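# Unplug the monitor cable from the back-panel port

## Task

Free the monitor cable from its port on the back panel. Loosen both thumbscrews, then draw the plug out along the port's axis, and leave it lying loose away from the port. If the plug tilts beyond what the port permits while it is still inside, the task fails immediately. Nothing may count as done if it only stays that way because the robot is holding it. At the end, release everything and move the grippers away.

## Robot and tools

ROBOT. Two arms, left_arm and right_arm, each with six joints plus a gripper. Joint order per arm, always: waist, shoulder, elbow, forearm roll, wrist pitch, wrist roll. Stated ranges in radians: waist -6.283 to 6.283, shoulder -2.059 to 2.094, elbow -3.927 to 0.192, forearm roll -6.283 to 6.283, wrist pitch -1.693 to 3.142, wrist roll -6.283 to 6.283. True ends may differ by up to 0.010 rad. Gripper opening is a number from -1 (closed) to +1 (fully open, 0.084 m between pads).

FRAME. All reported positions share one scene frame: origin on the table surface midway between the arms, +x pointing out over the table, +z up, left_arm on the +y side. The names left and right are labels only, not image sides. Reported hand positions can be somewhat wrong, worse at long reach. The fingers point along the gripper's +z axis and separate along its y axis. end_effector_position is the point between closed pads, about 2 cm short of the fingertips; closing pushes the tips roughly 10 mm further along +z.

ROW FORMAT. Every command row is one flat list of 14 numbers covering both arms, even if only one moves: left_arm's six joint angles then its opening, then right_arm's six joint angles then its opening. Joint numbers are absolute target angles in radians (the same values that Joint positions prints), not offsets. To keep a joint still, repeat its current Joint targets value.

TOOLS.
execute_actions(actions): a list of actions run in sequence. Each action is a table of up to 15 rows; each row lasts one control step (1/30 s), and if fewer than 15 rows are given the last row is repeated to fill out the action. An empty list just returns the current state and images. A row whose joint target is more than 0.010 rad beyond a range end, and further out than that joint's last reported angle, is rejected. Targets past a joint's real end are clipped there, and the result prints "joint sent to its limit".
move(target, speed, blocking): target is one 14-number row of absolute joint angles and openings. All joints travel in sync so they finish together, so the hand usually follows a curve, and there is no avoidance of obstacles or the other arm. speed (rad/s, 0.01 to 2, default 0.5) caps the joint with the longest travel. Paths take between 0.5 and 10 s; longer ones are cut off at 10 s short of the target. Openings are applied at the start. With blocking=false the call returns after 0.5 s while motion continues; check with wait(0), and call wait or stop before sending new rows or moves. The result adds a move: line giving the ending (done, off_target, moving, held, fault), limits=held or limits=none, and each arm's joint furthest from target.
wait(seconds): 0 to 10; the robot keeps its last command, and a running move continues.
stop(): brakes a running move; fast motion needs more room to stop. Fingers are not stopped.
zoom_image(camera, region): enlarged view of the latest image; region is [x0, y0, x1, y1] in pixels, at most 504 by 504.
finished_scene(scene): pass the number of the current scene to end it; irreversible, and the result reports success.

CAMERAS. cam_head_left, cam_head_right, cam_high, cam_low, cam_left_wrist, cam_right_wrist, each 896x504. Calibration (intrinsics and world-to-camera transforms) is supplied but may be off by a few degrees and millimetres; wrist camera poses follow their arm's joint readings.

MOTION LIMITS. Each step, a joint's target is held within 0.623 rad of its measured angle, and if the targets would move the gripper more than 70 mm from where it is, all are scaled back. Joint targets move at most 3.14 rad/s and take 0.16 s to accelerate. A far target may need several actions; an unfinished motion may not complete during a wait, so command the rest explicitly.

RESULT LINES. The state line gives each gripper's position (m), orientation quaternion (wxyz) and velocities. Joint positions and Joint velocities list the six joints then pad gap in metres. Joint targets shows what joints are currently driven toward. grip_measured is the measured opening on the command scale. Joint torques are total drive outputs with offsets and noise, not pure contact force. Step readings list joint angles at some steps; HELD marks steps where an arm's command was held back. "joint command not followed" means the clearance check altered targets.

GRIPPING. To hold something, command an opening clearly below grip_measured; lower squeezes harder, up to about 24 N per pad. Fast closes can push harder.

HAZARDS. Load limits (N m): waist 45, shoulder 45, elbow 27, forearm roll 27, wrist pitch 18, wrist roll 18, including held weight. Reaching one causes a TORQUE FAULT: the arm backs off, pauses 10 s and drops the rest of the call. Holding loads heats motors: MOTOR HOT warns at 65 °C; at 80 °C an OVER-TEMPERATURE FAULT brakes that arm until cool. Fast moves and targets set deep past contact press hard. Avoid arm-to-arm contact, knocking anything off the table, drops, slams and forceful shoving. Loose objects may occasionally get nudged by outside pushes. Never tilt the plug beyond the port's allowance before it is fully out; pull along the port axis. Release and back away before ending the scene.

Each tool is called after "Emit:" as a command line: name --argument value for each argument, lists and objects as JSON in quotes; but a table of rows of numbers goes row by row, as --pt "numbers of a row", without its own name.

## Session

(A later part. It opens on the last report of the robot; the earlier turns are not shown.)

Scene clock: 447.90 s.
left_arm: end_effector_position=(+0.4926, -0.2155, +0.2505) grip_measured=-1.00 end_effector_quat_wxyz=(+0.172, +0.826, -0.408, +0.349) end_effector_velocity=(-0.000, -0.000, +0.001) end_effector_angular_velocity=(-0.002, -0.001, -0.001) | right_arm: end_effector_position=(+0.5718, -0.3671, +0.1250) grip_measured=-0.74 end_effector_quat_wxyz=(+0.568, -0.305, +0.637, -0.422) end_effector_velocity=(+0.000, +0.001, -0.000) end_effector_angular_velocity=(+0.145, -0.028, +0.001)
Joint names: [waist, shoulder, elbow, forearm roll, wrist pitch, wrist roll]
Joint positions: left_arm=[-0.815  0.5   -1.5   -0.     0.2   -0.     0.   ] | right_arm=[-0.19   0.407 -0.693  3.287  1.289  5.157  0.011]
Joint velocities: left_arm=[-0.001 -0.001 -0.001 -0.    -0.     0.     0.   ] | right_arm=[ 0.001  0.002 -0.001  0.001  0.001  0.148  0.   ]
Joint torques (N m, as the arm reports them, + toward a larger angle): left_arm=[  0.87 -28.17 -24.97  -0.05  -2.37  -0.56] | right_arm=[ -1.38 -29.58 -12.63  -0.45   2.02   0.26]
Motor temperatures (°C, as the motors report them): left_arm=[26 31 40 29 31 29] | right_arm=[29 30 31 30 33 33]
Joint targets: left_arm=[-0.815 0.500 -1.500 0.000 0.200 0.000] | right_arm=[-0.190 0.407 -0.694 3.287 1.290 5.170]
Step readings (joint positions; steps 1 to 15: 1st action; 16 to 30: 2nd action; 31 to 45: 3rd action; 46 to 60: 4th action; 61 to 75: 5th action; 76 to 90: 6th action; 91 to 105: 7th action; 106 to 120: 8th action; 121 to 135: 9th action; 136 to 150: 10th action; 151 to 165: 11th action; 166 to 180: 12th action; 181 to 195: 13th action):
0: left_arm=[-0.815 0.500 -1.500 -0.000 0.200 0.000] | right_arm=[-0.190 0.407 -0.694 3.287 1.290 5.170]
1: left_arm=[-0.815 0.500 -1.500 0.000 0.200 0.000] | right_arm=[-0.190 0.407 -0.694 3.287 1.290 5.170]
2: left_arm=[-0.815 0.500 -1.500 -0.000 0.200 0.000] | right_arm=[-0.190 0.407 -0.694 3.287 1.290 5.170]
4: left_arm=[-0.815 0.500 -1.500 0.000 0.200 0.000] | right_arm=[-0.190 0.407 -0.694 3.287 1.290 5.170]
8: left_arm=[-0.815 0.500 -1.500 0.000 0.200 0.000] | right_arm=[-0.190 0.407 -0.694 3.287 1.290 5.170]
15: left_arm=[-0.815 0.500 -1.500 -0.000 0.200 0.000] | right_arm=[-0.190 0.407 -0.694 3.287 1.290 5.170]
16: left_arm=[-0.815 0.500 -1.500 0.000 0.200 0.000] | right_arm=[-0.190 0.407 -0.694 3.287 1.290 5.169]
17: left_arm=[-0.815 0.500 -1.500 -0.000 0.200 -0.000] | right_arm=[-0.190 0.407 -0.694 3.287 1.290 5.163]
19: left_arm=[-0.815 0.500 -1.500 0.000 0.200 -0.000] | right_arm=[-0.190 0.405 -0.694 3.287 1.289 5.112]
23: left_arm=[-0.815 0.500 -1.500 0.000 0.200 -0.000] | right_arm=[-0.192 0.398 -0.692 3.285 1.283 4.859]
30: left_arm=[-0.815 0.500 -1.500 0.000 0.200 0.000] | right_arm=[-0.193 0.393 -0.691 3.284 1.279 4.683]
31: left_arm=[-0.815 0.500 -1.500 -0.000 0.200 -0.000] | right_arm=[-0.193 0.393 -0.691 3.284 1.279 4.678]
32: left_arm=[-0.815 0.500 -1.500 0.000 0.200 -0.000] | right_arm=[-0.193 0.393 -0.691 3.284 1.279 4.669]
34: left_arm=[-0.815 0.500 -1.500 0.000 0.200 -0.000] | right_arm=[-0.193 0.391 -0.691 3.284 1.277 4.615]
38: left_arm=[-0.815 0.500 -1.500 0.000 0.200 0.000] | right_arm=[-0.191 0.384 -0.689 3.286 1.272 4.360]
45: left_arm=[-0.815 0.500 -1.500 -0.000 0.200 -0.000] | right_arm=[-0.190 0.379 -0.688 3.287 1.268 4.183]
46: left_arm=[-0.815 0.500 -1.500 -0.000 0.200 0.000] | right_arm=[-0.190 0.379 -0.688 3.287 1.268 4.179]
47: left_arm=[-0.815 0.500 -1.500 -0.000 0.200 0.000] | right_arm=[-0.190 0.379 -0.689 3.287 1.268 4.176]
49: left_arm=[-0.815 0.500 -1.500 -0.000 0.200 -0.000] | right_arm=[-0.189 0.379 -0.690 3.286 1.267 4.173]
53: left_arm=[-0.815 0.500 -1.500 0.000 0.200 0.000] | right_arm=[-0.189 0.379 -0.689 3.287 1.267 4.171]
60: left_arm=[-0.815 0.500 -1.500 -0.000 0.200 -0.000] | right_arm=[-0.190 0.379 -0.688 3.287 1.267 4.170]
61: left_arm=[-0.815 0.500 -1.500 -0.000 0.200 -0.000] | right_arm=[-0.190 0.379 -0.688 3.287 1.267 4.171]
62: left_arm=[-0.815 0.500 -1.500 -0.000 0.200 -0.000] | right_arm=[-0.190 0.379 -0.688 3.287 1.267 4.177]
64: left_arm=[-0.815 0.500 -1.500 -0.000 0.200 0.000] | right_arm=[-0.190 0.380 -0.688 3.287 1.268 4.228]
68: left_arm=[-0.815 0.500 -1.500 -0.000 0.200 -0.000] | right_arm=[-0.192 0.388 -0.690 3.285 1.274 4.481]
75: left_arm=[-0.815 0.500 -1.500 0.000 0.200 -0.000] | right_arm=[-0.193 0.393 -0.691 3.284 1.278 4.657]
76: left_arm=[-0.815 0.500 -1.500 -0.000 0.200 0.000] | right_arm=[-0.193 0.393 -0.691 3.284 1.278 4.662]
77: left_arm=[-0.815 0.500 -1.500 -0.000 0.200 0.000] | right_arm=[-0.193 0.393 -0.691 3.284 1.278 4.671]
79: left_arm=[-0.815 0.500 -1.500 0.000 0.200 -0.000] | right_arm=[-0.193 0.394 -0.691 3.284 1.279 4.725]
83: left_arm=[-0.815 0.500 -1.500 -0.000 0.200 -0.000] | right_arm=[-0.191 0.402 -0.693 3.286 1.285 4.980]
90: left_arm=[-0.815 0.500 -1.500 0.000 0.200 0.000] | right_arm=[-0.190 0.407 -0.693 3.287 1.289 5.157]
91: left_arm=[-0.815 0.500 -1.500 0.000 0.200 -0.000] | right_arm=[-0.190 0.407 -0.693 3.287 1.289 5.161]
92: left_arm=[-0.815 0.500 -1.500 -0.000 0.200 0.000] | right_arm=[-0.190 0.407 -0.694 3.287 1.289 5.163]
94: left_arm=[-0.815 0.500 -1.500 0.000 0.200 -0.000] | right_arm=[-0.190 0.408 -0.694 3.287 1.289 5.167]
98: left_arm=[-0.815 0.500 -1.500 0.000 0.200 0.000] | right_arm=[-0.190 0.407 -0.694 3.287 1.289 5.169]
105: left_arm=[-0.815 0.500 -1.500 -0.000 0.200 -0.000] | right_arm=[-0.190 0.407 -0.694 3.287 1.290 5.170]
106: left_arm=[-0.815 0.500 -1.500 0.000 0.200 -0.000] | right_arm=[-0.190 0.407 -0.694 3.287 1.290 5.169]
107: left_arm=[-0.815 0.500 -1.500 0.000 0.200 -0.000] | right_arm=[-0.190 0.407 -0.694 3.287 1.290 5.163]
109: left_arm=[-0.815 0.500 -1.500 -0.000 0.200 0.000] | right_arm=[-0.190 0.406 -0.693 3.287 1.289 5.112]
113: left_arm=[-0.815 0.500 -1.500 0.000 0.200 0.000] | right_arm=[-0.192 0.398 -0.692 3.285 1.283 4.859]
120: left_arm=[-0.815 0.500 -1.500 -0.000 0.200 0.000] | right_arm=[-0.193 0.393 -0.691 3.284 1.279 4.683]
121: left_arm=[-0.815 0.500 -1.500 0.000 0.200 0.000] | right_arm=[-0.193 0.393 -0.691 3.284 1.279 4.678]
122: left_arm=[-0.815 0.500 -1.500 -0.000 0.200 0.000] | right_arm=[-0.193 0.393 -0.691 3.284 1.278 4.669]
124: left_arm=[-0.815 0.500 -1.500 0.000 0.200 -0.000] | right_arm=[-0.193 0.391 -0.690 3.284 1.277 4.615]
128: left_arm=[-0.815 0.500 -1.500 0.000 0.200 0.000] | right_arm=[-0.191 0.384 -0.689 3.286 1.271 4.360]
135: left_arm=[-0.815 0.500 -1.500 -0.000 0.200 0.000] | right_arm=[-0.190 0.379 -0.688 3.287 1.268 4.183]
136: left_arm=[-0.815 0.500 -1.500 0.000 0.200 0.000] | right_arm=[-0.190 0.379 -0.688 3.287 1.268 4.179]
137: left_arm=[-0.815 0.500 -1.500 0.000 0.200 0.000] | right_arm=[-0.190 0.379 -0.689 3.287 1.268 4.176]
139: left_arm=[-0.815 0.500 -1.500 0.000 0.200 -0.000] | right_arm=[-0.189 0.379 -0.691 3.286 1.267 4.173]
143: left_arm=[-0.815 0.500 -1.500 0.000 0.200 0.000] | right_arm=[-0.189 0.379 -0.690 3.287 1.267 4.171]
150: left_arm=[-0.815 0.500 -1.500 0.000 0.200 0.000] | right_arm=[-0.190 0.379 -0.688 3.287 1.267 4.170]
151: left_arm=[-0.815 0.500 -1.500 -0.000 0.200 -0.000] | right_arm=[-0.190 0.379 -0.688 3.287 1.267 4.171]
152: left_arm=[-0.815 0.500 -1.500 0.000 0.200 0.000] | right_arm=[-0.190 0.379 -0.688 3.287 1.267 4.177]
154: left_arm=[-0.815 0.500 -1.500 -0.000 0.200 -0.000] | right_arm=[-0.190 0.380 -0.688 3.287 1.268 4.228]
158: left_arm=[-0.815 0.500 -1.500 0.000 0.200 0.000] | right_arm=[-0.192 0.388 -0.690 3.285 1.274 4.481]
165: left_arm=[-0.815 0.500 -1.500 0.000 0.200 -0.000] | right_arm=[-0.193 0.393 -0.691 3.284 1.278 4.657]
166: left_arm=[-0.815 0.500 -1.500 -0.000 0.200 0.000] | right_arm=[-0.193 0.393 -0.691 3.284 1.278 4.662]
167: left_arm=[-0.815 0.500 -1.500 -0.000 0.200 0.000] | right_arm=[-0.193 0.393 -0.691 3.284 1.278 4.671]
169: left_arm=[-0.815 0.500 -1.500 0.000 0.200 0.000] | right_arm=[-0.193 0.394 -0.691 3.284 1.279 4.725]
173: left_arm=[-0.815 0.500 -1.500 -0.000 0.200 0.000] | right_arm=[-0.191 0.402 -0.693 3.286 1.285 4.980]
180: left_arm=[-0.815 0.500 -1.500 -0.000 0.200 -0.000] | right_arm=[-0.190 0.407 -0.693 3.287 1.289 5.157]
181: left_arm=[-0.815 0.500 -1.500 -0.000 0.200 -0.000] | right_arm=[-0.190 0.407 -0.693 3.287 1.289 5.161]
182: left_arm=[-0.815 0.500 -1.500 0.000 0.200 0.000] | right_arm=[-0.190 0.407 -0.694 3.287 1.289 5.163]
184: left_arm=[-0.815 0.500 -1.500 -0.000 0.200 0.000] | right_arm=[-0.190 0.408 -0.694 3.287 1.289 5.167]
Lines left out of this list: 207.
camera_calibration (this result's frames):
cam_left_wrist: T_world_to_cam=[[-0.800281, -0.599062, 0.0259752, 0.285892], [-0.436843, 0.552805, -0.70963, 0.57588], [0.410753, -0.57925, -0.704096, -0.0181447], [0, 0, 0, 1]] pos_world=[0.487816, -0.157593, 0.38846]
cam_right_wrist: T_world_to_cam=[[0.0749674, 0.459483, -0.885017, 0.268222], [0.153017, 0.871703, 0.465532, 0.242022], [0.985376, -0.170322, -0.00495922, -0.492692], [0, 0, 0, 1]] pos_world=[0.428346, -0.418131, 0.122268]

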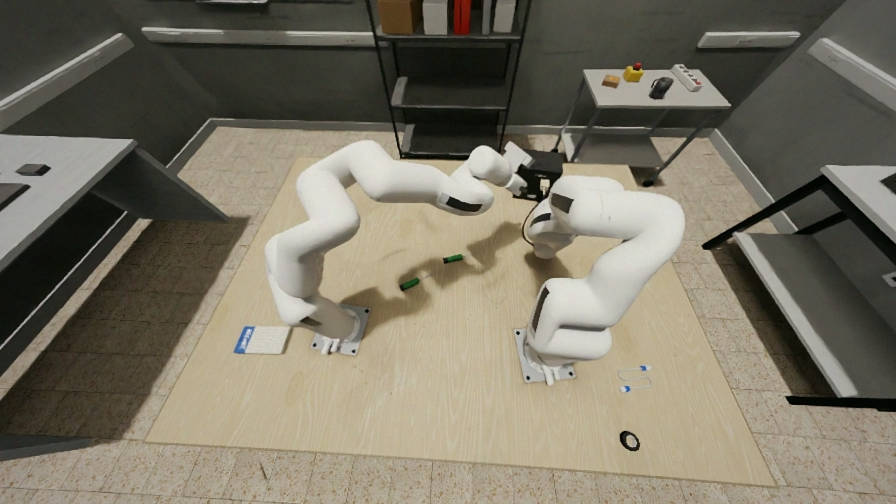

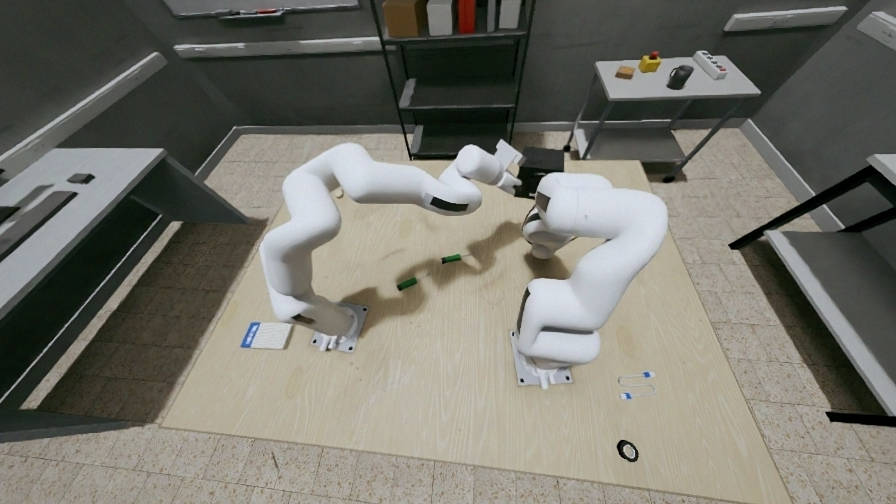

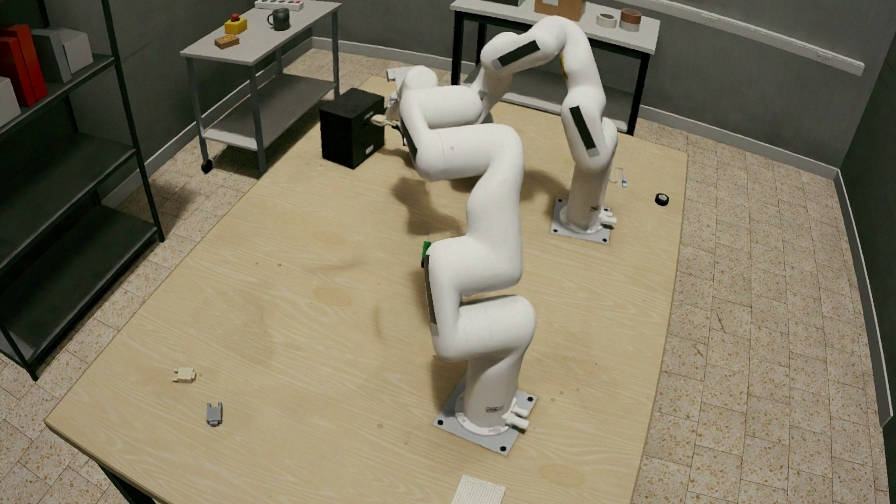

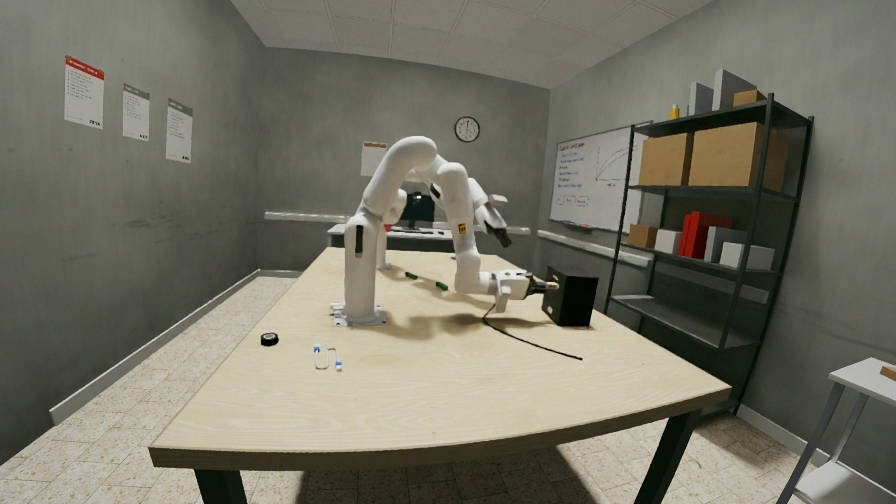

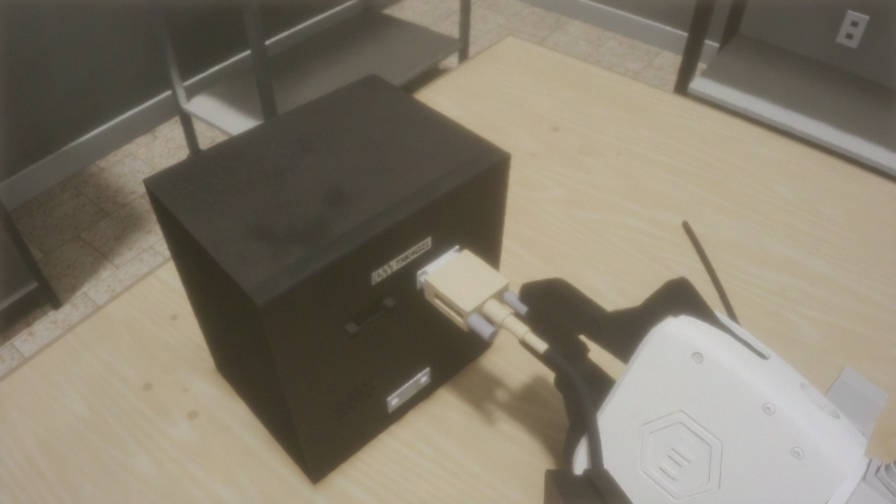

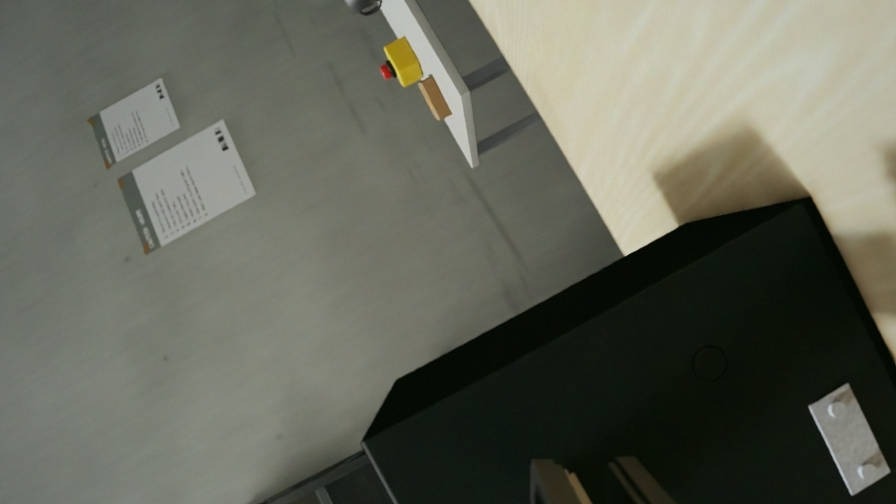

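It's backing out (23.6 rad so far). Repeat.

Emit:
execute_actions --actions '[[[-0.815,0.5,-1.5,0,0.2,0,-1,-0.19,0.407,-0.694,3.287,1.29,5.17,-1]],[[-0.815,0.5,-1.5,0,0.2,0,-1,-0.193,0.393,-0.691,3.284,1.278,4.67,-1]],[[-0.815,0.5,-1.5,0,0.2,0,-1,-0.19,0.379,-0.688,3.287,1.267,4.17,-1]], [[-0.815,0.5,-1.5,0,0.2,0,-1,-0.19,0.379,-0.688,3.287,1.267,4.17,-0.72]],[[-0.815,0.5,-1.5,0,0.2,0,-1,-0.193,0.393,-0.691,3.284,1.278,4.67,-0.72]],[[-0.815,0.5,-1.5,0,0.2,0,-1,-0.19,0.407,-0.694,3.287,1.29,5.17,-0.72]],[[-0.815,0.5,-1.5,0,0.2,0,-1,-0.19,0.407,-0.694,3.287,1.29,5.17,-1]],[[-0.815,0.5,-1.5,0,0.2,0,-1,-0.193,0.393,-0.691,3.284,1.278,4.67,-1]],[[-0.815,0.5,-1.5,0,0.2,0,-1,-0.19,0.379,-0.688,3.287,1.267,4.17,-1]], [[-0.815,0.5,-1.5,0,0.2,0,-1,-0.19,0.379,-0.688,3.287,1.267,4.17,-0.72]],[[-0.815,0.5,-1.5,0,0.2,0,-1,-0.193,0.393,-0.691,3.284,1.278,4.67,-0.72]],[[-0.815,0.5,-1.5,0,0.2,0,-1,-0.19,0.407,-0.694,3.287,1.29,5.17,-0.72]],[[-0.815,0.5,-1.5,0,0.2,0,-1,-0.19,0.407,-0.694,3.287,1.29,5.17,-1]],[[-0.815,0.5,-1.5,0,0.2,0,-1,-0.193,0.393,-0.691,3.284,1.278,4.67,-1]],[[-0.815,0.5,-1.5,0,0.2,0,-1,-0.19,0.379,-0.688,3.287,1.267,4.17,-1]], [[-0.815,0.5,-1.5,0,0.2,0,-1,-0.19,0.379,-0.688,3.287,1.267,4.17,-0.72]],[[-0.815,0.5,-1.5,0,0.2,0,-1,-0.193,0.393,-0.691,3.284,1.278,4.67,-0.72]],[[-0.815,0.5,-1.5,0,0.2,0,-1,-0.19,0.407,-0.694,3.287,1.29,5.17,-0.72]],[[-0.815,0.5,-1.5,0,0.2,0,-1,-0.19,0.407,-0.694,3.287,1.29,5.17,-1]],[[-0.815,0.5,-1.5,0,0.2,0,-1,-0.193,0.393,-0.691,3.284,1.278,4.67,-1]],[[-0.815,0.5,-1.5,0,0.2,0,-1,-0.19,0.379,-0.688,3.287,1.267,4.17,-1]], [[-0.815,0.5,-1.5,0,0.2,0,-1,-0.19,0.379,-0.688,3.287,1.267,4.17,-0.72]],[[-0.815,0.5,-1.5,0,0.2,0,-1,-0.193,0.393,-0.691,3.284,1.278,4.67,-0.72]],[[-0.815,0.5,-1.5,0,0.2,0,-1,-0.19,0.407,-0.694,3.287,1.29,5.17,-0.72]],[[-0.815,0.5,-1.5,0,0.2,0,-1,-0.19,0.407,-0.694,3.287,1.29,5.17,-1]],[[-0.815,0.5,-1.5,0,0.2,0,-1,-0.193,0.393,-0.691,3.284,1.278,4.67,-1]],[[-0.815,0.5,-1.5,0,0.2,0,-1,-0.19,0.379,-0.688,3.287,1.267,4.17,-1]], [[-0.815,0.5,-1.5,0,0.2,0,-1,-0.19,0.379,-0.688,3.287,1.267,4.17,-0.72]],[[-0.815,0.5,-1.5,0,0.2,0,-1,-0.193,0.393,-0.691,3.284,1.278,4.67,-0.72]],[[-0.815,0.5,-1.5,0,0.2,0,-1,-0.19,0.407,-0.694,3.287,1.29,5.17,-0.72]],[[-0.815,0.5,-1.5,0,0.2,0,-1,-0.19,0.407,-0.694,3.287,1.29,5.17,-1]],[[-0.815,0.5,-1.5,0,0.2,0,-1,-0.193,0.393,-0.691,3.284,1.278,4.67,-1]],[[-0.815,0.5,-1.5,0,0.2,0,-1,-0.19,0.379,-0.688,3.287,1.267,4.17,-1]], [[-0.815,0.5,-1.5,0,0.2,0,-1,-0.19,0.379,-0.688,3.287,1.267,4.17,-0.72]],[[-0.815,0.5,-1.5,0,0.2,0,-1,-0.193,0.393,-0.691,3.284,1.278,4.67,-0.72]],[[-0.815,0.5,-1.5,0,0.2,0,-1,-0.19,0.407,-0.694,3.287,1.29,5.17,-0.72]],[[-0.815,0.5,-1.5,0,0.2,0,-1,-0.19,0.407,-0.694,3.287,1.29,5.17,-1]],[[-0.815,0.5,-1.5,0,0.2,0,-1,-0.193,0.393,-0.691,3.284,1.278,4.67,-1]],[[-0.815,0.5,-1.5,0,0.2,0,-1,-0.19,0.379,-0.688,3.287,1.267,4.17,-1]], [[-0.815,0.5,-1.5,0,0.2,0,-1,-0.19,0.379,-0.688,3.287,1.267,4.17,-0.72]],[[-0.815,0.5,-1.5,0,0.2,0,-1,-0.193,0.393,-0.691,3.284,1.278,4.67,-0.72]],[[-0.815,0.5,-1.5,0,0.2,0,-1,-0.19,0.407,-0.694,3.287,1.29,5.17,-0.72]],[[-0.815,0.5,-1.5,0,0.2,0,-1,-0.19,0.407,-0.694,3.287,1.29,5.17,-1]],[[-0.815,0.5,-1.5,0,0.2,0,-1,-0.193,0.393,-0.691,3.284,1.278,4.67,-1]],[[-0.815,0.5,-1.5,0,0.2,0,-1,-0.19,0.379,-0.688,3.287,1.267,4.17,-1]], [[-0.815,0.5,-1.5,0,0.2,0,-1,-0.19,0.379,-0.688,3.287,1.267,4.17,-0.72]],[[-0.815,0.5,-1.5,0,0.2,0,-1,-0.193,0.393,-0.691,3.284,1.278,4.67,-0.72]],[[-0.815,0.5,-1.5,0,0.2,0,-1,-0.19,0.407,-0.694,3.287,1.29,5.17,-0.72]],[[-0.815,0.5,-1.5,0,0.2,0,-1,-0.19,0.407,-0.694,3.287,1.29,5.17,-1]],[[-0.815,0.5,-1.5,0,0.2,0,-1,-0.193,0.393,-0.691,3.284,1.278,4.67,-1]],[[-0.815,0.5,-1.5,0,0.2,0,-1,-0.19,0.379,-0.688,3.287,1.267,4.17,-1]], [[-0.815,0.5,-1.5,0,0.2,0,-1,-0.19,0.379,-0.688,3.287,1.267,4.17,-0.72]],[[-0.815,0.5,-1.5,0,0.2,0,-1,-0.193,0.393,-0.691,3.284,1.278,4.67,-0.72]],[[-0.815,0.5,-1.5,0,0.2,0,-1,-0.19,0.407,-0.694,3.287,1.29,5.17,-0.72]]]'

Emit:
zoom_image --camera "cam_left_wrist" --region '[400,230,620,370]'

Scene clock: 514.30 s.
left_arm: end_effector_position=(+0.4926, -0.2155, +0.2505) grip_measured=-1.00 end_effector_quat_wxyz=(+0.172, +0.826, -0.408, +0.349) end_effector_velocity=(-0.000, +0.000, -0.001) end_effector_angular_velocity=(+0.002, +0.002, +0.000) | right_arm: end_effector_position=(+0.5718, -0.3671, +0.1250) grip_measured=-0.74 end_effector_quat_wxyz=(+0.568, -0.305, +0.637, -0.422) end_effector_velocity=(+0.000, -0.000, +0.001) end_effector_angular_velocity=(+0.142, -0.032, -0.001)
Joint names: [waist, shoulder, elbow, forearm roll, wrist pitch, wrist roll]
Joint positions: left_arm=[-0.815  0.5   -1.5   -0.     0.2   -0.     0.   ] | right_arm=[-0.19   0.407 -0.693  3.287  1.289  5.157  0.011]
Joint velocities: left_arm=[ 0.     0.001  0.001 -0.     0.     0.     0.   ] | right_arm=[ 0.001  0.002 -0.001  0.001  0.005  0.146  0.   ]
Joint torques (N m, as the arm reports them, + toward a larger angle): left_arm=[  0.62 -28.58 -24.75  -0.15  -2.13  -0.8 ] | right_arm=[ -0.84 -30.42 -12.63  -0.53   1.88   0.23]
Motor temperatures (°C, as the motors report them): left_arm=[26 31 40 29 31 29] | right_arm=[29 30 31 30 34 33]
Joint targets: left_arm=[-0.815 0.500 -1.500 0.000 0.200 0.000] | right_arm=[-0.190 0.407 -0.694 3.287 1.290 5.170]
Step readings (joint positions; steps 1 to 15: 1st action; 16 to 30: 2nd action; 31 to 45: 3rd action; 46 to 60: 4th action; 61 to 75: 5th action; 76 to 90: 6th action; 91 to 105: 7th action; 106 to 120: 8th action; 121 to 135: 9th action; 136 to 150: 10th action; 151 to 165: 11th action; 166 to 180: 12th action; 181 to 195: 13th action):
0: left_arm=[-0.815 0.500 -1.500 0.000 0.200 -0.000] | right_arm=[-0.190 0.407 -0.694 3.287 1.290 5.170]
1: left_arm=[-0.815 0.500 -1.500 -0.000 0.200 0.000] | right_arm=[-0.190 0.407 -0.694 3.287 1.290 5.170]
2: left_arm=[-0.815 0.500 -1.500 -0.000 0.200 -0.000] | right_arm=[-0.190 0.407 -0.694 3.287 1.290 5.170]
4: left_arm=[-0.815 0.500 -1.500 0.000 0.200 -0.000] | right_arm=[-0.190 0.407 -0.694 3.287 1.290 5.170]
8: left_arm=[-0.815 0.500 -1.500 0.000 0.200 -0.000] | right_arm=[-0.190 0.407 -0.694 3.287 1.290 5.170]
15: left_arm=[-0.815 0.500 -1.500 -0.000 0.200 0.000] | right_arm=[-0.190 0.407 -0.694 3.287 1.290 5.170]
16: left_arm=[-0.815 0.500 -1.500 -0.000 0.200 0.000] | right_arm=[-0.190 0.407 -0.694 3.287 1.290 5.169]
17: left_arm=[-0.815 0.500 -1.500 0.000 0.200 -0.000] | right_arm=[-0.190 0.407 -0.694 3.287 1.290 5.163]
19: left_arm=[-0.815 0.500 -1.500 0.000 0.200 -0.000] | right_arm=[-0.190 0.405 -0.694 3.287 1.289 5.112]
23: left_arm=[-0.815 0.500 -1.500 0.000 0.200 0.000] | right_arm=[-0.192 0.398 -0.692 3.285 1.283 4.859]
30: left_arm=[-0.815 0.500 -1.500 -0.000 0.200 -0.000] | right_arm=[-0.193 0.393 -0.691 3.284 1.279 4.683]
31: left_arm=[-0.815 0.500 -1.500 -0.000 0.200 -0.000] | right_arm=[-0.193 0.393 -0.691 3.284 1.279 4.678]
32: left_arm=[-0.815 0.500 -1.500 0.000 0.200 0.000] | right_arm=[-0.193 0.393 -0.691 3.284 1.278 4.669]
34: left_arm=[-0.815 0.500 -1.500 0.000 0.200 0.000] | right_arm=[-0.193 0.391 -0.691 3.284 1.277 4.615]
38: left_arm=[-0.815 0.500 -1.500 -0.000 0.200 -0.000] | right_arm=[-0.191 0.384 -0.689 3.286 1.272 4.360]
45: left_arm=[-0.815 0.500 -1.500 0.000 0.200 0.000] | right_arm=[-0.190 0.379 -0.688 3.287 1.268 4.183]
46: left_arm=[-0.815 0.500 -1.500 -0.000 0.200 -0.000] | right_arm=[-0.190 0.379 -0.688 3.287 1.268 4.179]
47: left_arm=[-0.815 0.500 -1.500 0.000 0.200 -0.000] | right_arm=[-0.190 0.379 -0.689 3.287 1.268 4.176]
49: left_arm=[-0.815 0.500 -1.500 0.000 0.200 -0.000] | right_arm=[-0.189 0.379 -0.689 3.286 1.268 4.173]
53: left_arm=[-0.815 0.500 -1.500 -0.000 0.200 -0.000] | right_arm=[-0.190 0.379 -0.689 3.287 1.267 4.171]
60: left_arm=[-0.815 0.500 -1.500 0.000 0.200 -0.000] | right_arm=[-0.190 0.379 -0.688 3.287 1.267 4.170]
61: left_arm=[-0.815 0.500 -1.500 0.000 0.200 -0.000] | right_arm=[-0.190 0.379 -0.688 3.287 1.267 4.171]
62: left_arm=[-0.815 0.500 -1.500 0.000 0.200 0.000] | right_arm=[-0.190 0.379 -0.688 3.287 1.267 4.177]
64: left_arm=[-0.815 0.500 -1.500 0.000 0.200 0.000] | right_arm=[-0.190 0.380 -0.688 3.287 1.268 4.228]
68: left_arm=[-0.815 0.500 -1.500 0.000 0.200 0.000] | right_arm=[-0.192 0.388 -0.690 3.285 1.274 4.481]
75: left_arm=[-0.815 0.500 -1.500 0.000 0.200 -0.000] | right_arm=[-0.193 0.393 -0.691 3.284 1.278 4.657]
76: left_arm=[-0.815 0.500 -1.500 0.000 0.200 -0.000] | right_arm=[-0.193 0.393 -0.691 3.284 1.278 4.662]
77: left_arm=[-0.815 0.500 -1.500 0.000 0.200 -0.000] | right_arm=[-0.193 0.393 -0.691 3.284 1.278 4.671]
79: left_arm=[-0.815 0.500 -1.500 -0.000 0.200 -0.000] | right_arm=[-0.193 0.394 -0.691 3.284 1.279 4.725]
83: left_arm=[-0.815 0.500 -1.500 -0.000 0.200 -0.000] | right_arm=[-0.191 0.402 -0.693 3.286 1.285 4.980]
90: left_arm=[-0.815 0.500 -1.500 0.000 0.200 0.000] | right_arm=[-0.190 0.407 -0.693 3.287 1.289 5.157]
91: left_arm=[-0.815 0.500 -1.500 0.000 0.200 0.000] | right_arm=[-0.190 0.407 -0.693 3.287 1.289 5.161]
92: left_arm=[-0.815 0.500 -1.500 -0.000 0.200 -0.000] | right_arm=[-0.190 0.407 -0.693 3.287 1.289 5.164]
94: left_arm=[-0.815 0.500 -1.500 0.000 0.200 0.000] | right_arm=[-0.190 0.407 -0.693 3.287 1.289 5.167]
98: left_arm=[-0.815 0.500 -1.500 0.000 0.200 -0.000] | right_arm=[-0.190 0.407 -0.693 3.287 1.289 5.169]
105: left_arm=[-0.815 0.500 -1.500 0.000 0.200 -0.000] | right_arm=[-0.190 0.407 -0.693 3.287 1.290 5.170]
106: left_arm=[-0.815 0.500 -1.500 -0.000 0.200 0.000] | right_arm=[-0.190 0.407 -0.694 3.287 1.290 5.169]
107: left_arm=[-0.815 0.500 -1.500 0.000 0.200 0.000] | right_arm=[-0.190 0.407 -0.694 3.287 1.289 5.163]
109: left_arm=[-0.815 0.500 -1.500 -0.000 0.200 0.000] | right_arm=[-0.190 0.406 -0.693 3.287 1.289 5.112]
113: left_arm=[-0.815 0.500 -1.500 0.000 0.200 0.000] | right_arm=[-0.192 0.398 -0.692 3.285 1.283 4.859]
120: left_arm=[-0.815 0.500 -1.500 0.000 0.200 0.000] | right_arm=[-0.193 0.393 -0.691 3.284 1.279 4.683]
121: left_arm=[-0.815 0.500 -1.500 -0.000 0.200 0.000] | right_arm=[-0.193 0.393 -0.691 3.284 1.278 4.678]
122: left_arm=[-0.815 0.500 -1.500 -0.000 0.200 0.000] | right_arm=[-0.193 0.393 -0.691 3.284 1.278 4.669]
124: left_arm=[-0.815 0.500 -1.500 -0.000 0.200 -0.000] | right_arm=[-0.193 0.391 -0.691 3.284 1.277 4.615]
128: left_arm=[-0.815 0.500 -1.500 -0.000 0.200 -0.000] | right_arm=[-0.191 0.384 -0.689 3.286 1.272 4.360]
135: left_arm=[-0.815 0.500 -1.500 0.000 0.200 0.000] | right_arm=[-0.190 0.379 -0.688 3.287 1.268 4.183]
136: left_arm=[-0.815 0.500 -1.500 0.000 0.200 -0.000] | right_arm=[-0.190 0.379 -0.688 3.287 1.268 4.179]
137: left_arm=[-0.815 0.500 -1.500 -0.000 0.200 0.000] | right_arm=[-0.190 0.379 -0.689 3.287 1.268 4.176]
139: left_arm=[-0.815 0.500 -1.500 0.000 0.200 -0.000] | right_arm=[-0.189 0.379 -0.690 3.286 1.267 4.173]
143: left_arm=[-0.815 0.500 -1.500 0.000 0.200 -0.000] | right_arm=[-0.189 0.379 -0.690 3.287 1.267 4.171]
150: left_arm=[-0.815 0.500 -1.500 -0.000 0.200 0.000] | right_arm=[-0.190 0.379 -0.688 3.287 1.267 4.170]
151: left_arm=[-0.815 0.500 -1.500 -0.000 0.200 -0.000] | right_arm=[-0.190 0.379 -0.688 3.287 1.267 4.171]
152: left_arm=[-0.815 0.500 -1.500 0.000 0.200 -0.000] | right_arm=[-0.190 0.379 -0.688 3.287 1.267 4.177]
154: left_arm=[-0.815 0.500 -1.500 0.000 0.200 -0.000] | right_arm=[-0.190 0.380 -0.688 3.287 1.268 4.228]
158: left_arm=[-0.815 0.500 -1.500 -0.000 0.200 0.000] | right_arm=[-0.192 0.388 -0.690 3.285 1.274 4.481]
165: left_arm=[-0.815 0.500 -1.500 -0.000 0.200 -0.000] | right_arm=[-0.193 0.393 -0.691 3.284 1.278 4.657]
166: left_arm=[-0.815 0.500 -1.500 0.000 0.200 -0.000] | right_arm=[-0.193 0.393 -0.691 3.284 1.278 4.662]
167: left_arm=[-0.815 0.500 -1.500 0.000 0.200 -0.000] | right_arm=[-0.193 0.393 -0.691 3.284 1.278 4.671]
169: left_arm=[-0.815 0.500 -1.500 0.000 0.200 0.000] | right_arm=[-0.193 0.394 -0.691 3.284 1.279 4.725]
173: left_arm=[-0.815 0.500 -1.500 0.000 0.200 -0.000] | right_arm=[-0.191 0.402 -0.693 3.286 1.285 4.980]
180: left_arm=[-0.815 0.500 -1.500 0.000 0.200 -0.000] | right_arm=[-0.190 0.407 -0.693 3.287 1.289 5.157]
181: left_arm=[-0.815 0.500 -1.500 0.000 0.200 0.000] | right_arm=[-0.190 0.407 -0.693 3.287 1.289 5.161]
182: left_arm=[-0.815 0.500 -1.500 -0.000 0.200 -0.000] | right_arm=[-0.190 0.407 -0.693 3.287 1.289 5.164]
184: left_arm=[-0.815 0.500 -1.500 0.000 0.200 -0.000] | right_arm=[-0.190 0.407 -0.693 3.287 1.289 5.167]
Lines left out of this list: 207.
camera_calibration (this result's frames):
cam_left_wrist: T_world_to_cam=[[-0.800281, -0.599062, 0.0259753, 0.285892], [-0.436843, 0.552805, -0.70963, 0.57588], [0.410753, -0.57925, -0.704096, -0.0181447], [0, 0, 0, 1]] pos_world=[0.487816, -0.157593, 0.38846]
cam_right_wrist: T_world_to_cam=[[0.0749672, 0.459483, -0.885017, 0.268222], [0.153017, 0.871703, 0.465532, 0.242022], [0.985376, -0.170322, -0.00495969, -0.492692], [0, 0, 0, 1]] pos_world=[0.428346, -0.418131, 0.122268]

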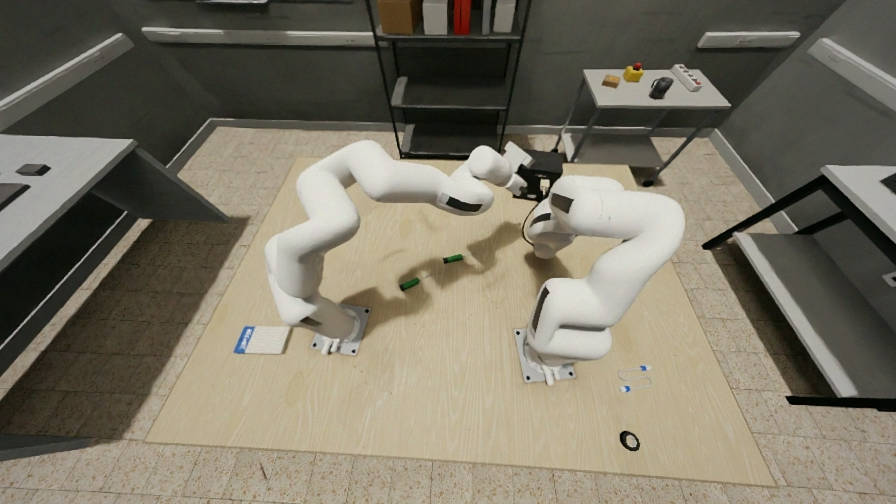

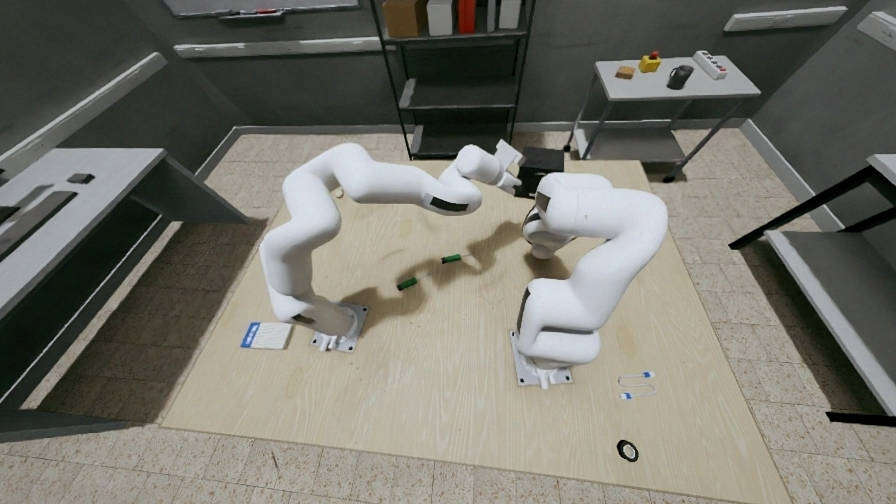

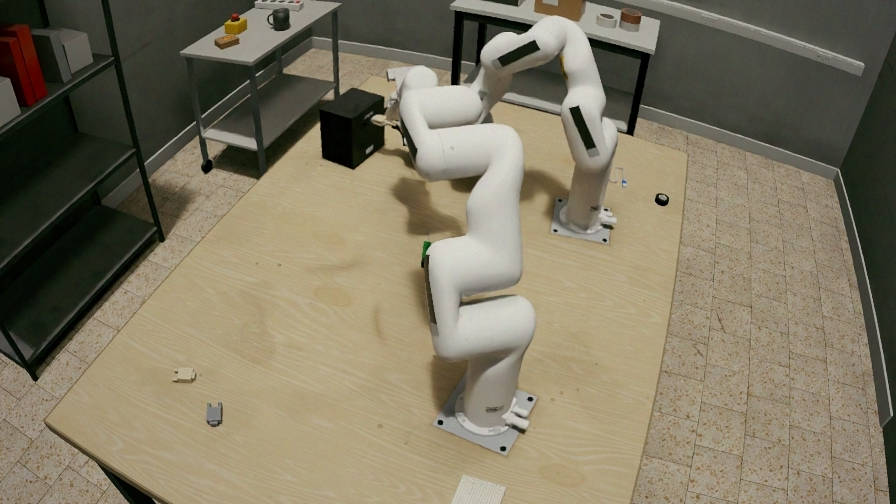

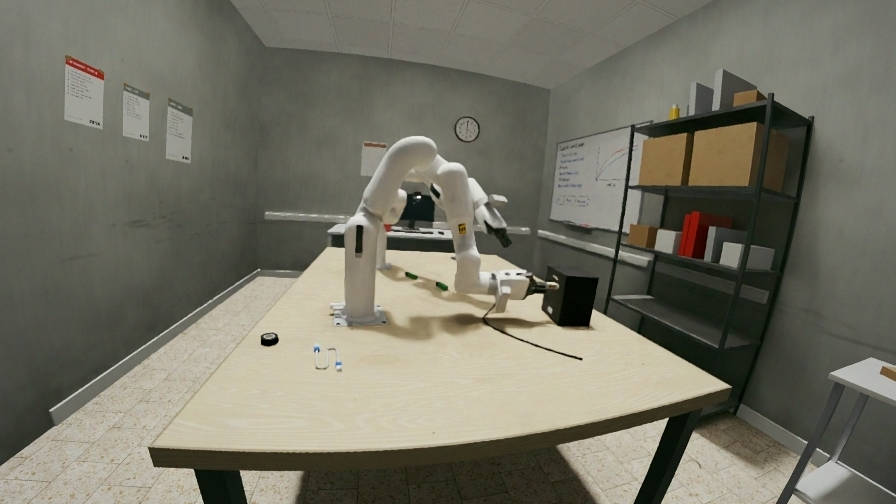

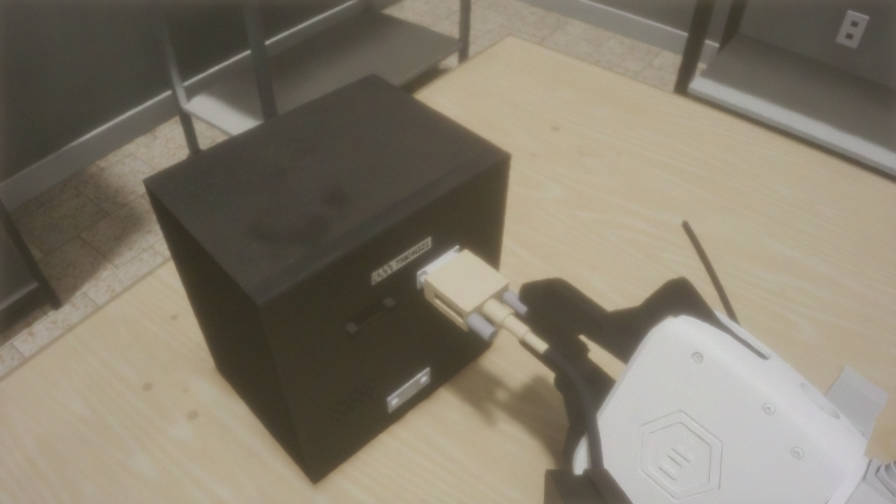

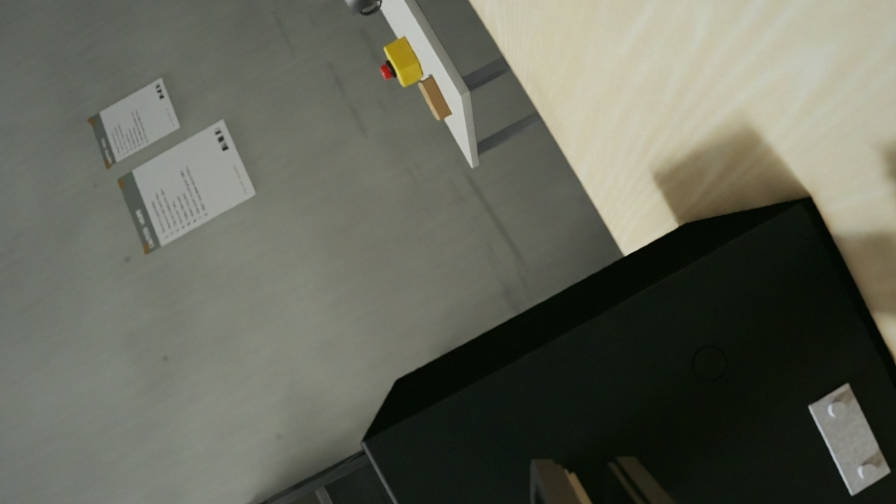

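Region (400, 230, 620, 370) of cam_left_wrist's 896x504 image, scaled by 2.291, with more detail than that image has; it fills the top 321 rows of this view, and the rest is white.

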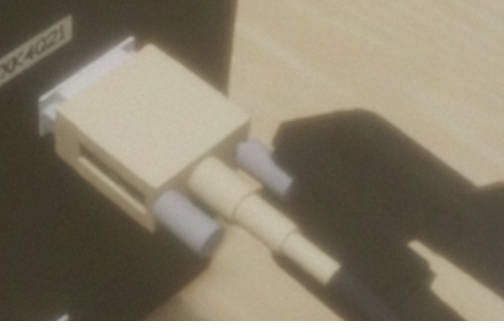

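Emit:
execute_actions --actions '[[[-0.815,0.5,-1.5,0,0.2,0,-1,-0.193,0.393,-0.691,3.284,1.278,4.67,-0.5]],[[-0.815,0.5,-1.5,0,0.2,0,-1,-0.176,0.324,-0.558,3.298,1.34,4.67,-0.5]],[[-0.815,0.5,-1.5,0,0.2,0,-1,-0.176,0.124,-0.518,3.298,1.18,4.67,-0.5]],[[-0.815,0.5,-1.5,0,0.2,0,-1,-0.176,0.124,-0.518,3.298,1.18,4.67,-0.5]],[[-0.815,0.5,-1.5,0,0.2,0,-1,-0.02,0.209,-0.683,3.465,1.108,4.63,-0.5]],[[-0.815,0.5,-1.5,0,0.2,0,-1,-0.02,0.209,-0.683,3.465,1.108,4.63,-0.5]],[[-0.815,0.5,-1.5,0,0.2,0,-1,-0.02,0.409,-0.723,3.465,1.268,4.63,-0.5]],[[-0.815,0.5,-1.5,0,0.2,0,-1,-0.02,0.409,-0.723,3.465,1.268,4.63,-0.5]],[[-0.815,0.5,-1.5,0,0.2,0,-1,-0.079,0.409,-0.723,3.403,1.268,4.63,-0.5]],[[-0.815,0.5,-1.5,0,0.2,0,-1,-0.079,0.409,-0.723,3.403,1.268,4.63,-0.5]]]'

Scene clock: 542.47 s.
left_arm: end_effector_position=(+0.4926, -0.2155, +0.2505) grip_measured=-1.00 end_effector_quat_wxyz=(+0.172, +0.826, -0.408, +0.349) end_effector_velocity=(-0.000, -0.000, -0.000) end_effector_angular_velocity=(+0.000, +0.001, +0.000) | right_arm: end_effector_position=(+0.5811, -0.3263, +0.1295) grip_measured=-0.52 end_effector_quat_wxyz=(+0.449, -0.450, +0.545, -0.546) end_effector_velocity=(+0.000, +0.000, +0.000) end_effector_angular_velocity=(+0.001, -0.001, +0.001)
Joint names: [waist, shoulder, elbow, forearm roll, wrist pitch, wrist roll]
Joint positions: left_arm=[-0.815  0.5   -1.5   -0.     0.2    0.     0.   ] | right_arm=[-0.079  0.409 -0.723  3.403  1.268  4.63   0.021]
Joint velocities: left_arm=[-0.     0.     0.    -0.     0.    -0.001  0.   ] | right_arm=[ 0.001  0.    -0.    -0.     0.001  0.002  0.   ]
Joint torques (N m, as the arm reports them, + toward a larger angle): left_arm=[  0.28 -28.5  -25.12   0.15  -2.42  -0.85] | right_arm=[ -2.09 -28.86 -11.69   0.11   1.68   0.26]
Motor temperatures (°C, as the motors report them): left_arm=[26 31 40 29 31 29] | right_arm=[29 30 31 30 34 33]
Joint targets: left_arm=[-0.815 0.500 -1.500 0.000 0.200 0.000] | right_arm=[-0.079 0.409 -0.723 3.403 1.268 4.630]
Step readings (joint positions; steps 1 to 15: 1st action; 16 to 30: 2nd action; 31 to 45: 3rd action; 46 to 60: 4th action; 61 to 75: 5th action; 76 to 90: 6th action; 91 to 105: 7th action; 106 to 120: 8th action; 121 to 135: 9th action; 136 to 150: 10th action):
0: left_arm=[-0.815 0.500 -1.500 0.000 0.200 -0.000] | right_arm=[-0.190 0.407 -0.694 3.287 1.290 5.170]
1: left_arm=[-0.815 0.500 -1.500 0.000 0.200 -0.000] | right_arm=[-0.190 0.407 -0.694 3.287 1.290 5.169]
2: left_arm=[-0.815 0.500 -1.500 0.000 0.200 -0.000] | right_arm=[-0.190 0.406 -0.695 3.287 1.291 5.163]
4: left_arm=[-0.815 0.500 -1.500 0.000 0.200 0.000] | right_arm=[-0.190 0.405 -0.695 3.286 1.290 5.112]
8: left_arm=[-0.815 0.500 -1.500 0.000 0.200 -0.000] | right_arm=[-0.192 0.397 -0.693 3.285 1.283 4.859]
15: left_arm=[-0.815 0.500 -1.500 0.000 0.200 0.000] | right_arm=[-0.193 0.393 -0.691 3.284 1.279 4.683]
16: left_arm=[-0.815 0.500 -1.500 0.000 0.200 -0.000] | right_arm=[-0.193 0.393 -0.691 3.284 1.279 4.679]
17: left_arm=[-0.815 0.500 -1.500 0.000 0.200 0.000] | right_arm=[-0.192 0.390 -0.686 3.285 1.282 4.676]
19: left_arm=[-0.815 0.500 -1.500 0.000 0.200 0.000] | right_arm=[-0.187 0.367 -0.643 3.289 1.303 4.673]
23: left_arm=[-0.815 0.500 -1.500 0.000 0.200 -0.000] | right_arm=[-0.178 0.332 -0.571 3.296 1.331 4.671]
30: left_arm=[-0.815 0.500 -1.500 0.000 0.200 -0.000] | right_arm=[-0.176 0.325 -0.560 3.298 1.340 4.670]
31: left_arm=[-0.815 0.500 -1.500 -0.000 0.200 0.000] | right_arm=[-0.176 0.324 -0.559 3.298 1.339 4.670]
32: left_arm=[-0.815 0.500 -1.500 -0.000 0.200 -0.000] | right_arm=[-0.176 0.319 -0.557 3.298 1.334 4.670]
34: left_arm=[-0.815 0.500 -1.500 0.000 0.200 -0.000] | right_arm=[-0.176 0.274 -0.545 3.298 1.294 4.670]
38: left_arm=[-0.815 0.500 -1.500 0.000 0.200 0.000] | right_arm=[-0.176 0.151 -0.528 3.298 1.208 4.670]
45: left_arm=[-0.815 0.500 -1.500 0.000 0.200 -0.000] | right_arm=[-0.176 0.127 -0.518 3.298 1.182 4.670]
46: left_arm=[-0.815 0.500 -1.500 0.000 0.200 0.000] | right_arm=[-0.176 0.126 -0.518 3.298 1.181 4.670]
47: left_arm=[-0.815 0.500 -1.500 0.000 0.200 -0.000] | right_arm=[-0.176 0.126 -0.518 3.298 1.181 4.670]
49: left_arm=[-0.815 0.500 -1.500 0.000 0.200 -0.000] | right_arm=[-0.176 0.125 -0.518 3.298 1.180 4.670]
53: left_arm=[-0.815 0.500 -1.500 0.000 0.200 0.000] | right_arm=[-0.176 0.125 -0.518 3.298 1.180 4.670]
60: left_arm=[-0.815 0.500 -1.500 -0.000 0.200 0.000] | right_arm=[-0.176 0.124 -0.518 3.298 1.180 4.670]
61: left_arm=[-0.815 0.500 -1.500 -0.000 0.200 0.000] | right_arm=[-0.176 0.124 -0.518 3.299 1.180 4.670]
62: left_arm=[-0.815 0.500 -1.500 -0.000 0.200 -0.000] | right_arm=[-0.171 0.127 -0.523 3.305 1.177 4.668]
64: left_arm=[-0.815 0.500 -1.500 -0.000 0.200 -0.000] | right_arm=[-0.130 0.151 -0.567 3.352 1.156 4.657]
68: left_arm=[-0.815 0.500 -1.500 -0.000 0.200 -0.000] | right_arm=[-0.039 0.197 -0.664 3.441 1.120 4.636]
75: left_arm=[-0.815 0.500 -1.500 0.000 0.200 -0.000] | right_arm=[-0.022 0.208 -0.680 3.463 1.109 4.630]
76: left_arm=[-0.815 0.500 -1.500 -0.000 0.200 -0.000] | right_arm=[-0.022 0.208 -0.681 3.464 1.108 4.630]
77: left_arm=[-0.815 0.500 -1.500 -0.000 0.200 0.000] | right_arm=[-0.021 0.208 -0.682 3.464 1.108 4.630]
79: left_arm=[-0.815 0.500 -1.500 0.000 0.200 -0.000] | right_arm=[-0.021 0.209 -0.682 3.464 1.108 4.630]
83: left_arm=[-0.815 0.500 -1.500 0.000 0.200 -0.000] | right_arm=[-0.020 0.209 -0.683 3.465 1.108 4.630]
90: left_arm=[-0.815 0.500 -1.500 0.000 0.200 -0.000] | right_arm=[-0.020 0.209 -0.683 3.465 1.108 4.630]
91: left_arm=[-0.815 0.500 -1.500 0.000 0.200 -0.000] | right_arm=[-0.020 0.209 -0.683 3.465 1.109 4.630]
92: left_arm=[-0.815 0.500 -1.500 -0.000 0.200 -0.000] | right_arm=[-0.020 0.214 -0.685 3.465 1.114 4.630]
94: left_arm=[-0.815 0.500 -1.500 -0.000 0.200 -0.000] | right_arm=[-0.020 0.259 -0.697 3.465 1.154 4.630]
98: left_arm=[-0.815 0.500 -1.500 0.000 0.200 -0.000] | right_arm=[-0.020 0.382 -0.712 3.465 1.240 4.630]
105: left_arm=[-0.815 0.500 -1.500 0.000 0.200 -0.000] | right_arm=[-0.020 0.406 -0.723 3.465 1.266 4.630]
106: left_arm=[-0.815 0.500 -1.500 -0.000 0.200 0.000] | right_arm=[-0.020 0.406 -0.723 3.465 1.267 4.630]
107: left_arm=[-0.815 0.500 -1.500 -0.000 0.200 -0.000] | right_arm=[-0.020 0.407 -0.723 3.465 1.267 4.630]
109: left_arm=[-0.815 0.500 -1.500 0.000 0.200 0.000] | right_arm=[-0.020 0.408 -0.723 3.465 1.268 4.630]
113: left_arm=[-0.815 0.500 -1.500 -0.000 0.200 -0.000] | right_arm=[-0.020 0.408 -0.723 3.465 1.268 4.630]
120: left_arm=[-0.815 0.500 -1.500 -0.000 0.200 -0.000] | right_arm=[-0.020 0.409 -0.723 3.465 1.268 4.630]
121: left_arm=[-0.815 0.500 -1.500 -0.000 0.200 -0.000] | right_arm=[-0.020 0.409 -0.723 3.464 1.268 4.630]
122: left_arm=[-0.815 0.500 -1.500 0.000 0.200 -0.000] | right_arm=[-0.025 0.409 -0.723 3.458 1.268 4.630]
124: left_arm=[-0.815 0.500 -1.500 -0.000 0.200 -0.000] | right_arm=[-0.052 0.409 -0.723 3.430 1.268 4.630]
128: left_arm=[-0.815 0.500 -1.500 -0.000 0.200 0.000] | right_arm=[-0.075 0.409 -0.723 3.409 1.268 4.630]
135: left_arm=[-0.815 0.500 -1.500 0.000 0.200 -0.000] | right_arm=[-0.078 0.409 -0.723 3.403 1.268 4.630]
136: left_arm=[-0.815 0.500 -1.500 -0.000 0.200 0.000] | right_arm=[-0.078 0.409 -0.723 3.403 1.268 4.630]
137: left_arm=[-0.815 0.500 -1.500 -0.000 0.200 0.000] | right_arm=[-0.079 0.409 -0.723 3.403 1.268 4.630]
139: left_arm=[-0.815 0.500 -1.500 0.000 0.200 0.000] | right_arm=[-0.079 0.409 -0.723 3.403 1.268 4.630]
143: left_arm=[-0.815 0.500 -1.500 0.000 0.200 -0.000] | right_arm=[-0.079 0.409 -0.723 3.403 1.268 4.630]
150: Joint positions above
camera_calibration (this result's frames):
cam_left_wrist: T_world_to_cam=[[-0.800281, -0.599062, 0.0259751, 0.285892], [-0.436843, 0.552806, -0.70963, 0.57588], [0.410753, -0.57925, -0.704096, -0.0181447], [0, 0, 0, 1]] pos_world=[0.487816, -0.157593, 0.38846]
cam_right_wrist: T_world_to_cam=[[-0.0156091, -0.000645576, -0.999878, 0.170141], [0.174422, 0.984665, -0.00335867, 0.288038], [0.984547, -0.174454, -0.0152572, -0.494482], [0, 0, 0, 1]] pos_world=[0.439256, -0.369776, 0.163544]

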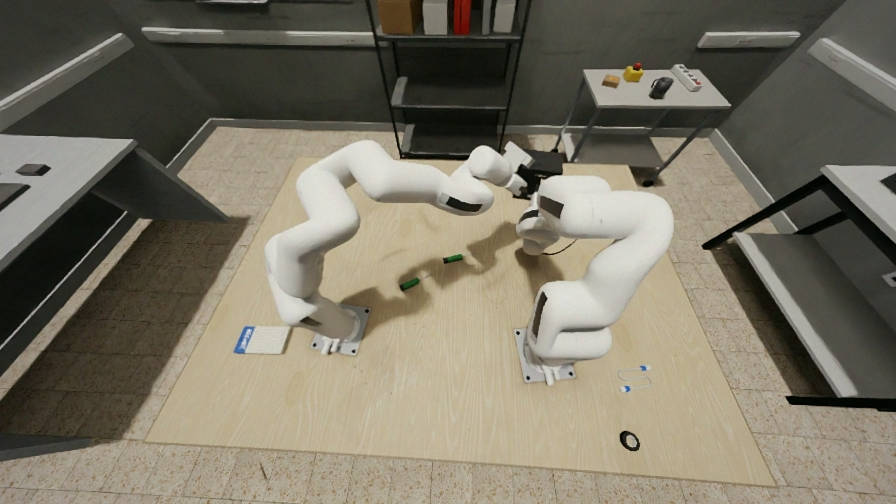

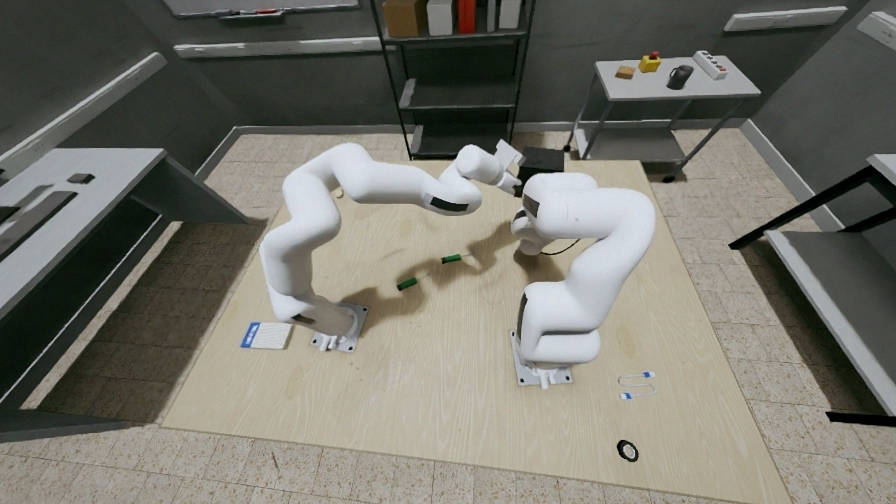

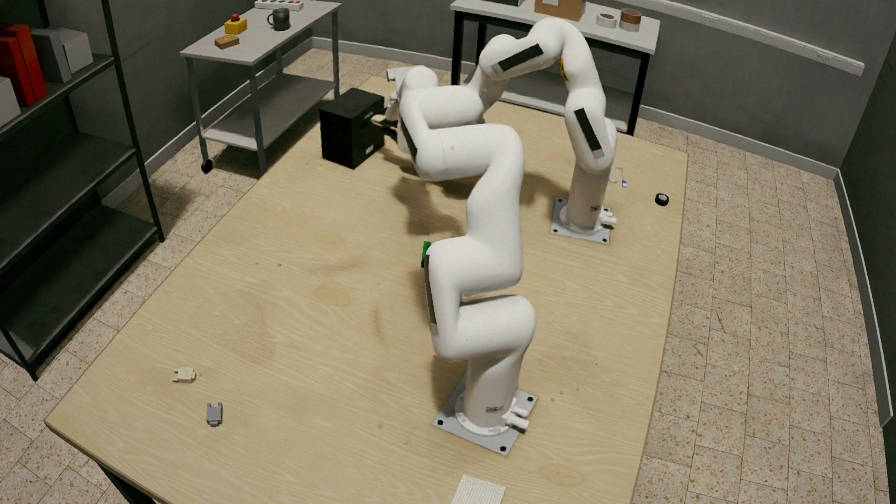

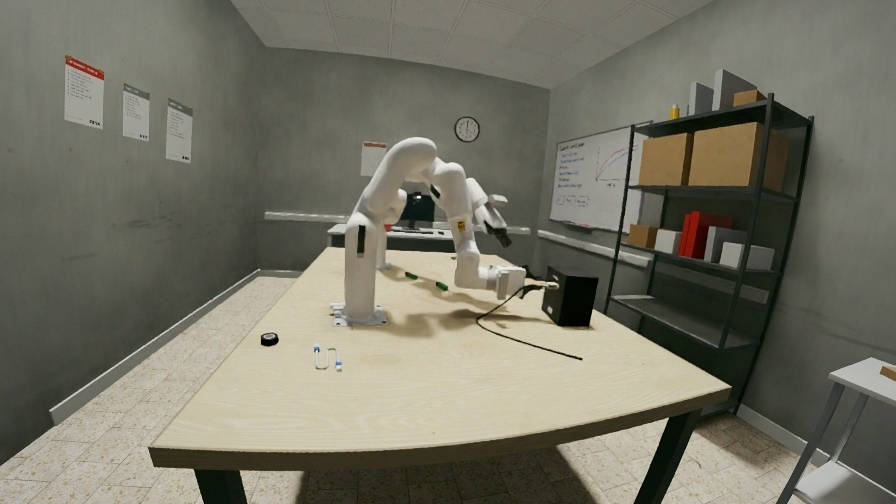

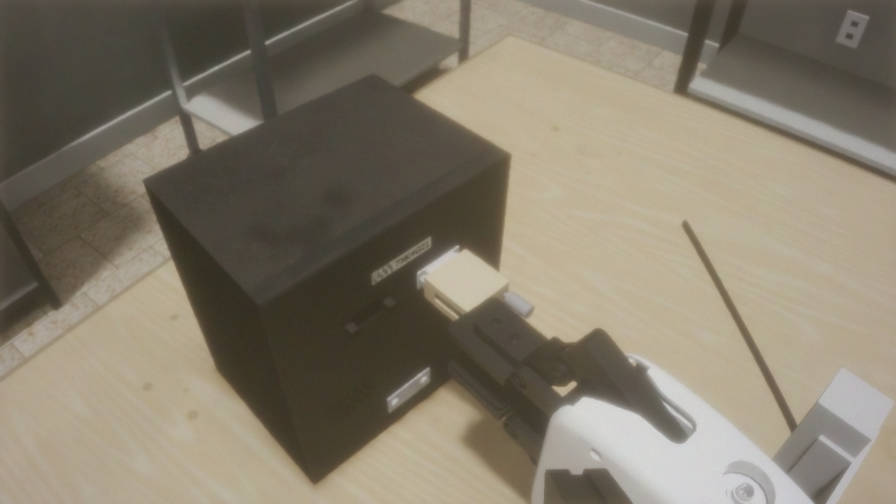

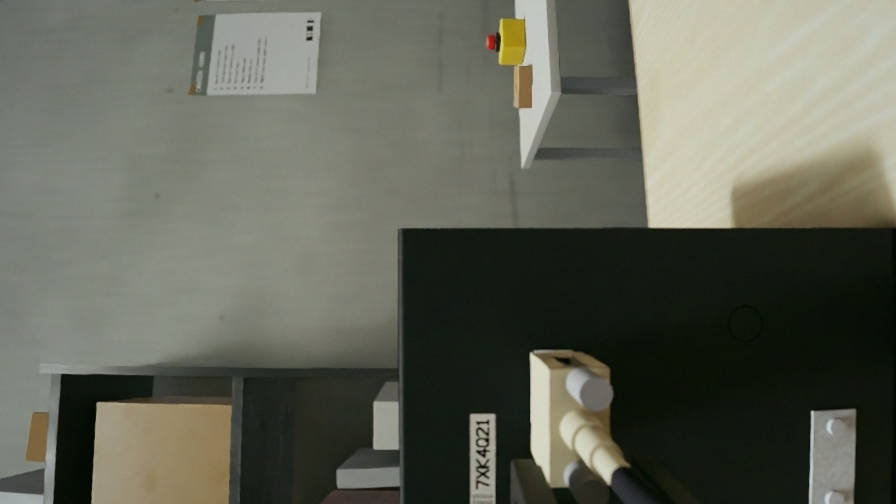

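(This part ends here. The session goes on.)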